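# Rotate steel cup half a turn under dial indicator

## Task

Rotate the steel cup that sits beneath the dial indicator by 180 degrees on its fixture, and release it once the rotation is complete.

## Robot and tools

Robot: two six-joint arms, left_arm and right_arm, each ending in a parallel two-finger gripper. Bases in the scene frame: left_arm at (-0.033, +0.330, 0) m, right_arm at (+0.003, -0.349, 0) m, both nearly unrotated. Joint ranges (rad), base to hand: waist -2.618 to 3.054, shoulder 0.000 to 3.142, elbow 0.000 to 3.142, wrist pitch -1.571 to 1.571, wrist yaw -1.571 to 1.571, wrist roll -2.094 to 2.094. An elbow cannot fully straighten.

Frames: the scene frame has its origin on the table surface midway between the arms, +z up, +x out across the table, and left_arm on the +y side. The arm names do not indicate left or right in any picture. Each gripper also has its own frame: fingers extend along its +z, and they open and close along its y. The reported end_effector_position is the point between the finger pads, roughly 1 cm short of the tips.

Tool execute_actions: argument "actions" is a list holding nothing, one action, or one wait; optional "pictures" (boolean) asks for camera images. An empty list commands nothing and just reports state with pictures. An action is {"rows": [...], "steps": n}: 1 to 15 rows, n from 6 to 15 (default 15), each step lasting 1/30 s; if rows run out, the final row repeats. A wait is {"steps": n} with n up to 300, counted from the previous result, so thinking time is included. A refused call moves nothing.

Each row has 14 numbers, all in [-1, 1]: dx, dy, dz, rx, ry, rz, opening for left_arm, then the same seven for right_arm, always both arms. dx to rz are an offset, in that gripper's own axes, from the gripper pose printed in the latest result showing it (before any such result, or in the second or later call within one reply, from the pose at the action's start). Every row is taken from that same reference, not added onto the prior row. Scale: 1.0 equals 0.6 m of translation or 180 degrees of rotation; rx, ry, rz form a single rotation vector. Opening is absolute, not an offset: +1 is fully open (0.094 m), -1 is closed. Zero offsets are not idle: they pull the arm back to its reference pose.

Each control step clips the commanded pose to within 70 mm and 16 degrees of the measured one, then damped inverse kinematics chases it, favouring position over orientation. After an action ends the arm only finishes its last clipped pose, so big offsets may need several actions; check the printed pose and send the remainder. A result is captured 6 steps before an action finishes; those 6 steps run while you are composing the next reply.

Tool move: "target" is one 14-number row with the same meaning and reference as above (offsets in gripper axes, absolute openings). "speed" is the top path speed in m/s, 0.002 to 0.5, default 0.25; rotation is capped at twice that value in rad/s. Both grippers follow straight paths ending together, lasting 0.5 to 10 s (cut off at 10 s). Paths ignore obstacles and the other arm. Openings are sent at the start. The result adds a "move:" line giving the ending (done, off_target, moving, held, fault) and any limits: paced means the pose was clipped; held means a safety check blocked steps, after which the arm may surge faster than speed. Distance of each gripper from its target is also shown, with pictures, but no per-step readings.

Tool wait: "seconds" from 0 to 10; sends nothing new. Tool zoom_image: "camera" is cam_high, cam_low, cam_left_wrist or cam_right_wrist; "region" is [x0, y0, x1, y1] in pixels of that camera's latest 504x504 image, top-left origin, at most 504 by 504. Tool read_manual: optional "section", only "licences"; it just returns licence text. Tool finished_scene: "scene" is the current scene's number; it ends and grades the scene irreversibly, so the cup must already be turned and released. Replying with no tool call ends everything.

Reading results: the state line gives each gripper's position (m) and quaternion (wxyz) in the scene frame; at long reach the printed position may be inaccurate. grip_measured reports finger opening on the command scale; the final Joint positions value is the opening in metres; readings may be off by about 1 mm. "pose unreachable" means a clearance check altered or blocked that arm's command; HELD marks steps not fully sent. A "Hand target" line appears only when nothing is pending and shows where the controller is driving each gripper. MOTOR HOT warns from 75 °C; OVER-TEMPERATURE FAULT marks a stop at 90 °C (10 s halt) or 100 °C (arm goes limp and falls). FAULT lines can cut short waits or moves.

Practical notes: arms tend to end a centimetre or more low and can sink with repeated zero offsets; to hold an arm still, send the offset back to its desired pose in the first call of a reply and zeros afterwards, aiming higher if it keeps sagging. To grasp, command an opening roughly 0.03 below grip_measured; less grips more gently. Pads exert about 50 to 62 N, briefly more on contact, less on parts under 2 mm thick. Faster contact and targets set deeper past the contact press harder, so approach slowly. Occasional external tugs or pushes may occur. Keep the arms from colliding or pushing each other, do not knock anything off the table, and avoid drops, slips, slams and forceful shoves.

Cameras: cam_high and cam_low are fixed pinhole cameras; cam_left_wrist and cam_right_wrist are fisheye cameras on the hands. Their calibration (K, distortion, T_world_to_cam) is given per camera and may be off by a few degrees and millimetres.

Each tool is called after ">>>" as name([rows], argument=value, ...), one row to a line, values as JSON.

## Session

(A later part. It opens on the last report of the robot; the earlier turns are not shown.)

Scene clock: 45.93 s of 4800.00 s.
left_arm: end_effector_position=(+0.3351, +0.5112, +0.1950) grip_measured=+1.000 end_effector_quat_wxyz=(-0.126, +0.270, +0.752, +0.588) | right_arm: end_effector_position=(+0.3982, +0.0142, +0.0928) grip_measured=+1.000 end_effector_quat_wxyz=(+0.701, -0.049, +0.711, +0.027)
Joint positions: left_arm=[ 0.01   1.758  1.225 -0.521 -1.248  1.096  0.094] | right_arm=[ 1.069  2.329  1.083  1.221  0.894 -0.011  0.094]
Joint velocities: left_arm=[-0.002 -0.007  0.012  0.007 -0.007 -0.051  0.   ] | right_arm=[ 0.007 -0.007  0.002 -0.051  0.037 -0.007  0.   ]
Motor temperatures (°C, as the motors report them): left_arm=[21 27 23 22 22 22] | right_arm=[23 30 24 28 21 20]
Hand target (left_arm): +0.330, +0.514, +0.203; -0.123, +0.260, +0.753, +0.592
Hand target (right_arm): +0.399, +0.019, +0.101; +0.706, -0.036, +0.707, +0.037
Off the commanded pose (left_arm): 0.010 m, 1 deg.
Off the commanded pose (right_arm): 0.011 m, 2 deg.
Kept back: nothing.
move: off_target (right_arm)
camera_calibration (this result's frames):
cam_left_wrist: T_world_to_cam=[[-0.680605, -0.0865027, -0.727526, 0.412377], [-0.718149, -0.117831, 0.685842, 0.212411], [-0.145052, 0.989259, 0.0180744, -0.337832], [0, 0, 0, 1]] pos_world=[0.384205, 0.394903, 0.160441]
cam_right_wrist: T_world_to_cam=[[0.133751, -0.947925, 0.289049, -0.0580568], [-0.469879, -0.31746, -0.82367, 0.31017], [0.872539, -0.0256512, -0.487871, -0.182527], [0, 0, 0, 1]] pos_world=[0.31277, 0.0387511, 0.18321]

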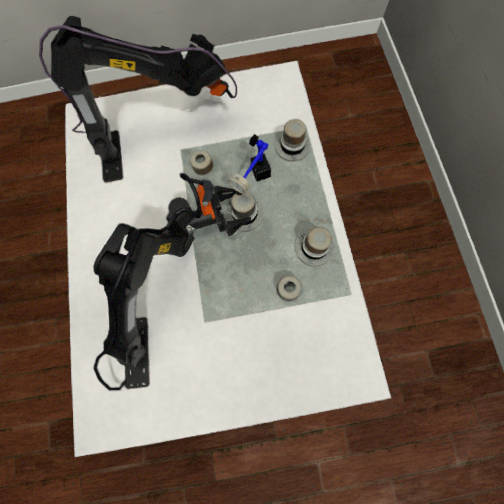

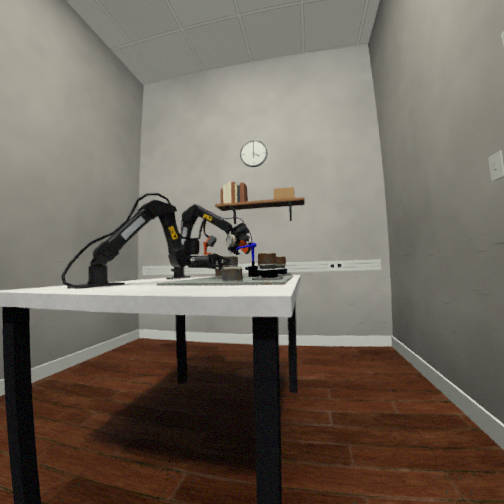

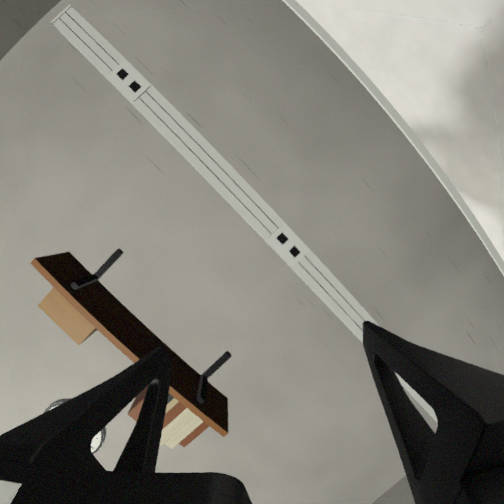

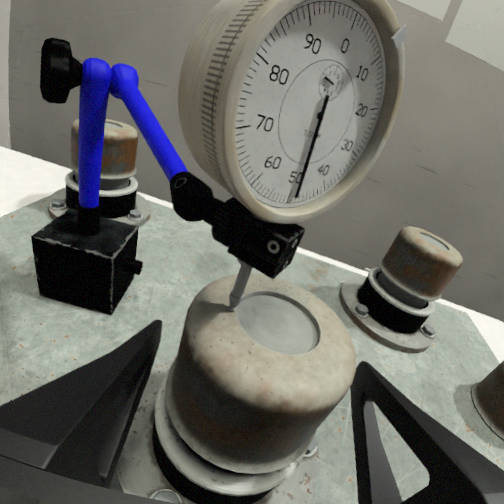

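>>> execute_actions([
  {"rows": [[0.0143, 0.0067, -0.0002, -0.0011, 0.002, -0.0065, 1, -0.0141, 0.0125, 0.0042, 0.0008, -0.005, 0.0096, 0.85], [0.0143, 0.0067, -0.0002, -0.0011, 0.002, -0.0065, 1, -0.0141, 0.0125, 0.0042, 0.0008, -0.005, 0.0096, 0.72], [0.0143, 0.0067, -0.0002, -0.0011, 0.002, -0.0065, 1, -0.0141, 0.0125, 0.0042, 0.0008, -0.005, 0.0096, 0.63], [0.0143, 0.0067, -0.0002, -0.0011, 0.002, -0.0065, 1, -0.0141, 0.0125, 0.0042, 0.0008, -0.005, 0.0096, 0.57], [0.0143, 0.0067, -0.0002, -0.0011, 0.002, -0.0065, 1, -0.0141, 0.0125, 0.0042, 0.0008, -0.005, 0.0096, 0.53], [0.0143, 0.0067, -0.0002, -0.0011, 0.002, -0.0065, 1, -0.0141, 0.0125, 0.0042, 0.0008, -0.005, 0.0096, 0.5], [0.0143, 0.0067, -0.0002, -0.0011, 0.002, -0.0065, 1, -0.0141, 0.0125, 0.0042, 0.0008, -0.005, 0.0096, 0.47], [0.0143, 0.0067, -0.0002, -0.0011, 0.002, -0.0065, 1, -0.0141, 0.0125, 0.0042, 0.0008, -0.005, 0.0096, 0.44]], "steps": 15},
], pictures=true)

>>> move(target=[0.0143, 0.0067, -0.0002, -0.0011, 0.002, -0.0065, 1, -0.0133, 0.003, 0, -0.4793, -0.0113, 0.004, 0.44], speed=0.33)

Scene clock: 52.90 s of 4800.00 s.
left_arm: end_effector_position=(+0.3351, +0.5112, +0.1950) grip_measured=+1.000 end_effector_quat_wxyz=(-0.126, +0.270, +0.752, +0.588) | right_arm: end_effector_position=(+0.3997, +0.0162, +0.0938) grip_measured=+0.470 end_effector_quat_wxyz=(+0.702, -0.047, +0.710, +0.028)
Joint positions: left_arm=[ 0.01   1.758  1.225 -0.521 -1.248  1.096  0.094] | right_arm=[ 1.069  2.334  1.096  1.216  0.896 -0.01   0.069]
Joint velocities: left_arm=[-0.012  0.007 -0.002 -0.037  0.022 -0.007  0.   ] | right_arm=[-0.012  0.002  0.012 -0.007  0.007 -0.051  0.   ]
Motor temperatures (°C, as the motors report them): left_arm=[21 27 23 23 22 22] | right_arm=[23 30 24 28 21 20]
Steps of this call (steps 1 to 90: nothing new was sent; then 3.67 s passed at rest; steps 91 to 99: the first 9 steps of this action). Readings (end_effector_position):
91: left_arm (+0.3351, +0.5112, +0.1950) | right_arm (+0.3984, +0.0140, +0.0929)
92: left_arm (+0.3351, +0.5112, +0.1950) | right_arm (+0.3988, +0.0146, +0.0932)
94: left_arm (+0.3351, +0.5112, +0.1950) | right_arm (+0.3994, +0.0156, +0.0937)
98: left_arm (+0.3351, +0.5112, +0.1950) | right_arm (+0.3997, +0.0162, +0.0938)
99: the state above
camera_calibration (this result's frames):
cam_left_wrist: T_world_to_cam=[[-0.680605, -0.0865027, -0.727526, 0.412377], [-0.718149, -0.117831, 0.685842, 0.212411], [-0.145052, 0.989259, 0.0180744, -0.337832], [0, 0, 0, 1]] pos_world=[0.384205, 0.394903, 0.160441]
cam_right_wrist: T_world_to_cam=[[0.131653, -0.949248, 0.28565, -0.05543], [-0.468509, -0.313527, -0.825954, 0.311961], [0.873594, -0.0250902, -0.486008, -0.183906], [0, 0, 0, 1]] pos_world=[0.314113, 0.0405773, 0.18412]

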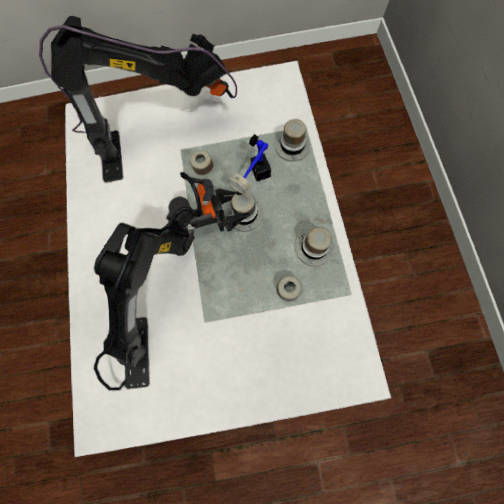

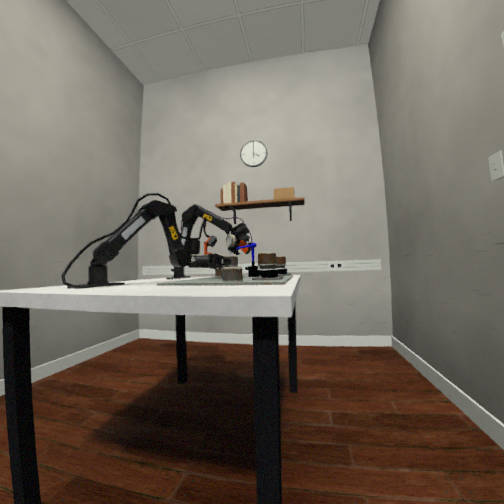

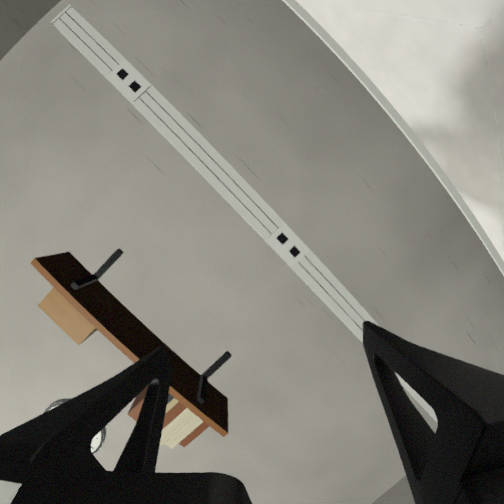

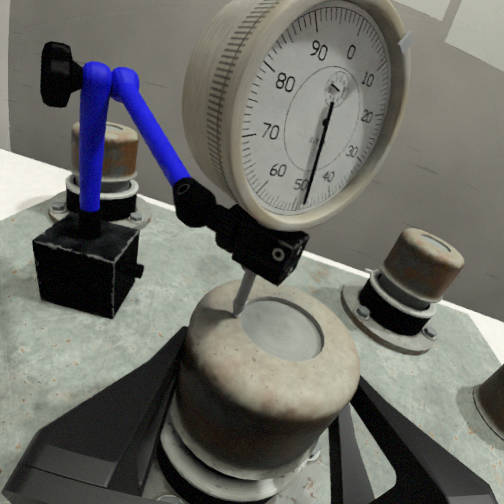

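Scene clock: 55.87 s of 4800.00 s.
left_arm: end_effector_position=(+0.3353, +0.5111, +0.1946) grip_measured=+1.000 end_effector_quat_wxyz=(-0.125, +0.270, +0.752, +0.588) | right_arm: end_effector_position=(+0.4016, +0.0188, +0.0939) grip_measured=+0.469 end_effector_quat_wxyz=(+0.505, -0.512, +0.489, +0.494)
Joint positions: left_arm=[ 0.01   1.758  1.225 -0.521 -1.245  1.096  0.094] | right_arm=[ 0.504  2.419  1.269  1.147 -1.145 -0.036  0.069]
Joint velocities: left_arm=[-0.007  0.002 -0.007  0.037  0.037 -0.095  0.   ] | right_arm=[-0.002 -0.007 -0.012  0.022 -0.007 -0.081  0.001]
Motor temperatures (°C, as the motors report them): left_arm=[21 27 23 23 22 22] | right_arm=[23 30 24 29 21 20]
Hand target (left_arm): +0.330, +0.514, +0.202; -0.122, +0.260, +0.753, +0.592
Hand target (right_arm): +0.403, +0.020, +0.102; +0.492, -0.511, +0.488, +0.509
Off your previous action's commanded pose (left_arm): 0.009 m, 1 deg at its last step (step 6 of this call).
Off your previous action's commanded pose (right_arm): 0.009 m, 2 deg at its last step (step 6 of this call).
Off the commanded pose (left_arm): 0.010 m, 1 deg.
Off the commanded pose (right_arm): 0.008 m, 2 deg.
Kept back: nothing.
move: done
camera_calibration (this result's frames):
cam_left_wrist: T_world_to_cam=[[-0.680659, -0.08718, -0.727395, 0.412593], [-0.718322, -0.115654, 0.68603, 0.211676], [-0.143934, 0.989456, 0.0160977, -0.337766], [0, 0, 0, 1]] pos_world=[0.384271, 0.394656, 0.160339]
cam_right_wrist: T_world_to_cam=[[0.955383, 0.0385299, 0.292844, -0.403352], [0.274002, -0.485845, -0.829987, 0.0191484], [0.110298, 0.873196, -0.474725, 0.103171], [0, 0, 0, 1]] pos_world=[0.36873, -0.0652438, 0.18299]

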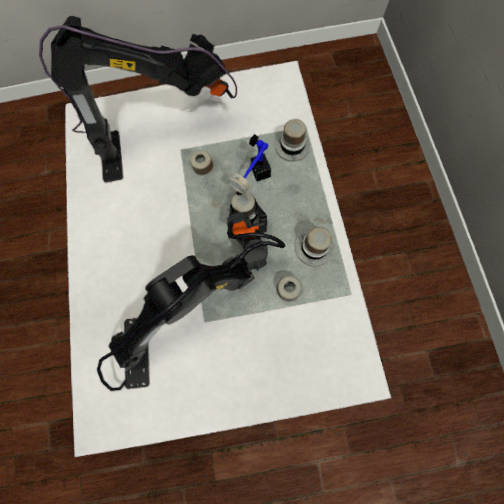

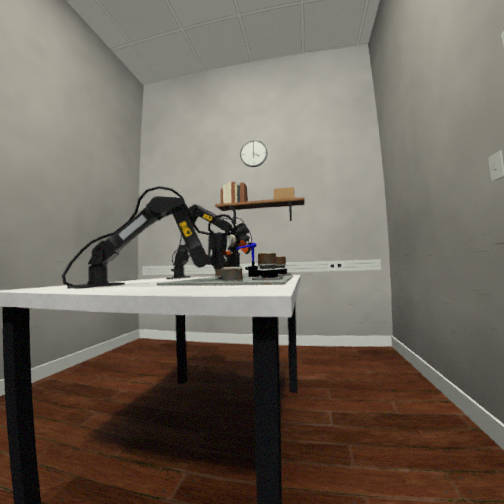

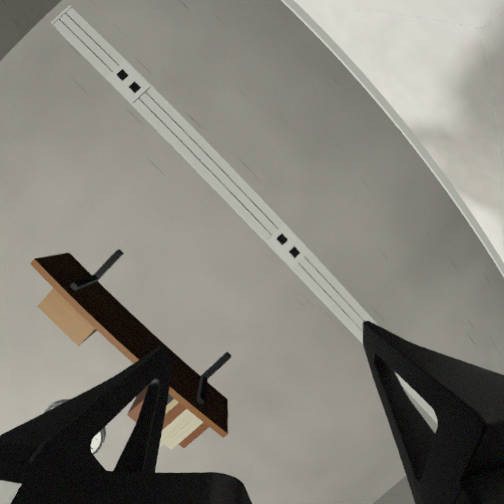

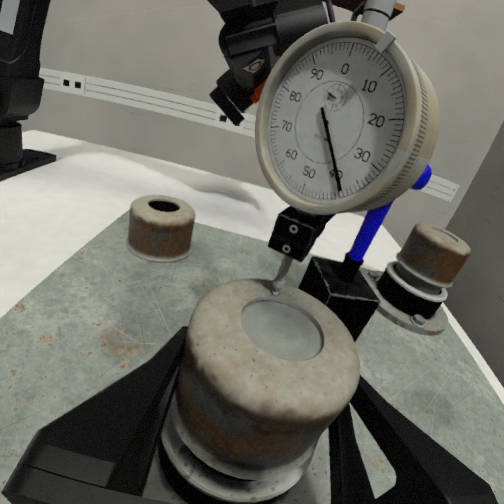

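>>> zoom_image(camera="cam_right_wrist", region=[190, 270, 370, 430])

Region (190, 270, 370, 430) of cam_right_wrist's 504x504 image, scaled by 2.800, with more detail than that image has.

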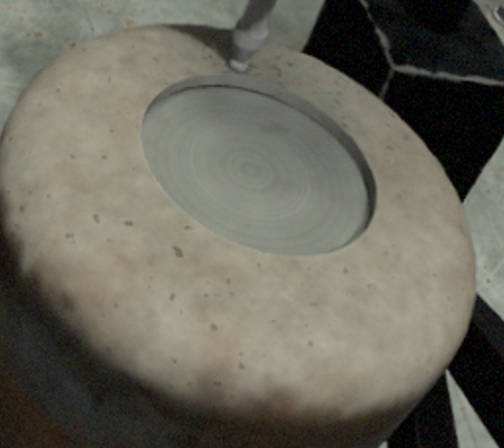

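>>> move(target=[0.0143, 0.0067, -0.0002, -0.0011, 0.002, -0.0065, 1, -0.022, 0, -0.12, 0, 0, 0, 1], speed=0.2)

Scene clock: 58.67 s of 4800.00 s.
left_arm: end_effector_position=(+0.3355, +0.5110, +0.1944) grip_measured=+1.000 end_effector_quat_wxyz=(-0.125, +0.271, +0.753, +0.587) | right_arm: end_effector_position=(+0.4072, -0.0539, +0.0933) grip_measured=+1.000 end_effector_quat_wxyz=(+0.495, -0.501, +0.506, +0.498)
Joint positions: left_arm=[ 0.01   1.758  1.225 -0.521 -1.244  1.096  0.094] | right_arm=[ 0.344  2.352  1.15   1.152 -1.291 -0.039  0.094]
Joint velocities: left_arm=[ 0.012  0.012 -0.022  0.037 -0.051  0.007  0.   ] | right_arm=[-0.012  0.007 -0.002 -0.007 -0.022  0.022  0.   ]
Motor temperatures (°C, as the motors report them): left_arm=[21 27 23 23 22 22] | right_arm=[23 31 24 28 21 20]
Hand target (left_arm): +0.331, +0.514, +0.202; -0.121, +0.261, +0.754, +0.591
Hand target (right_arm): +0.404, -0.053, +0.107; +0.505, -0.512, +0.489, +0.494
Off the commanded pose (left_arm): 0.010 m, 1 deg.
Off the commanded pose (right_arm): 0.015 m, 3 deg.
Kept back: nothing.
move: off_target (right_arm)
camera_calibration (this result's frames):
cam_left_wrist: T_world_to_cam=[[-0.680705, -0.0877443, -0.727284, 0.412773], [-0.718465, -0.11384, 0.686184, 0.211064], [-0.143003, 0.989617, 0.0144502, -0.337709], [0, 0, 0, 1]] pos_world=[0.384325, 0.394449, 0.160255]
cam_right_wrist: T_world_to_cam=[[0.967328, 0.0284662, 0.251925, -0.407295], [0.232001, -0.500084, -0.834321, -0.00139441], [0.102234, 0.865509, -0.49035, 0.170064], [0, 0, 0, 1]] pos_world=[0.376925, -0.136295, 0.184835]

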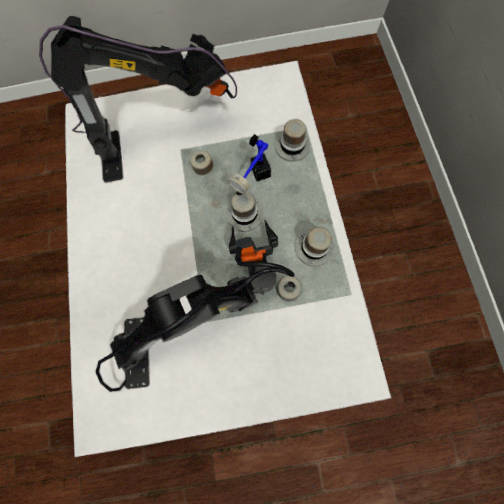

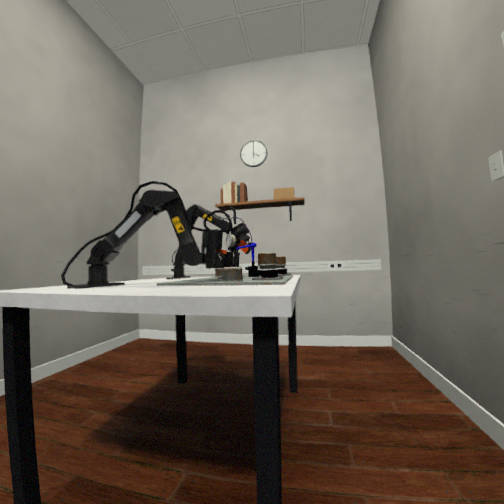

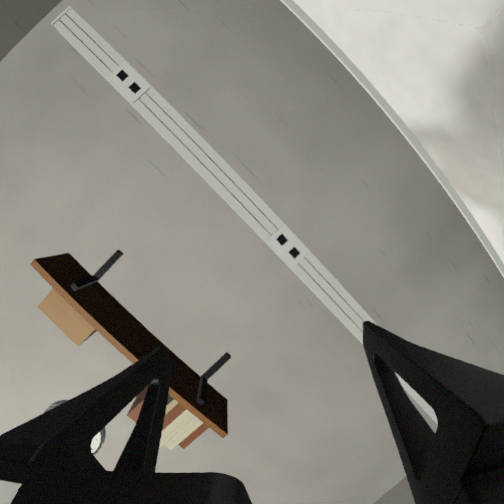

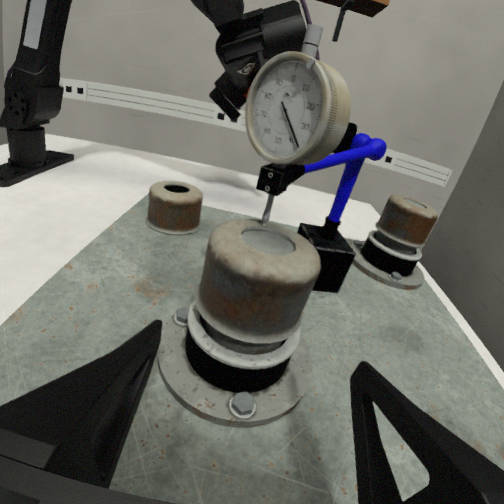

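>>> zoom_image(camera="cam_high", region=[215, 170, 345, 320])

>>> zoom_image(camera="cam_right_wrist", region=[180, 40, 380, 400])

Region (215, 170, 345, 320) of cam_high's 504x504 image, scaled by 3.360, with more detail than that image has; it fills the left 437 columns of this view, and the rest is white.

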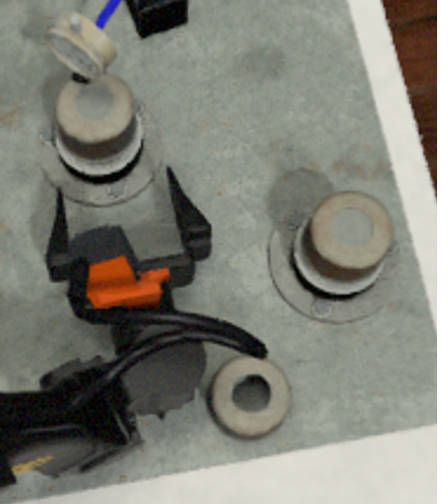

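Region (180, 40, 380, 400) of cam_right_wrist's 504x504 image, scaled by 1.400, with more detail than that image has.

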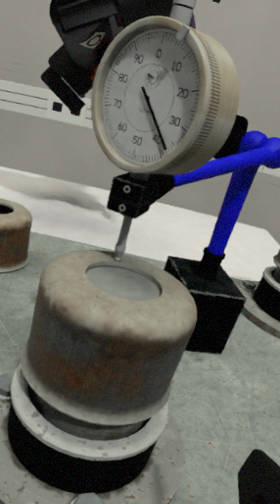

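The cup has been turned about 180° and released.

>>> finished_scene(scene=1)

The scene is finished: the task was done.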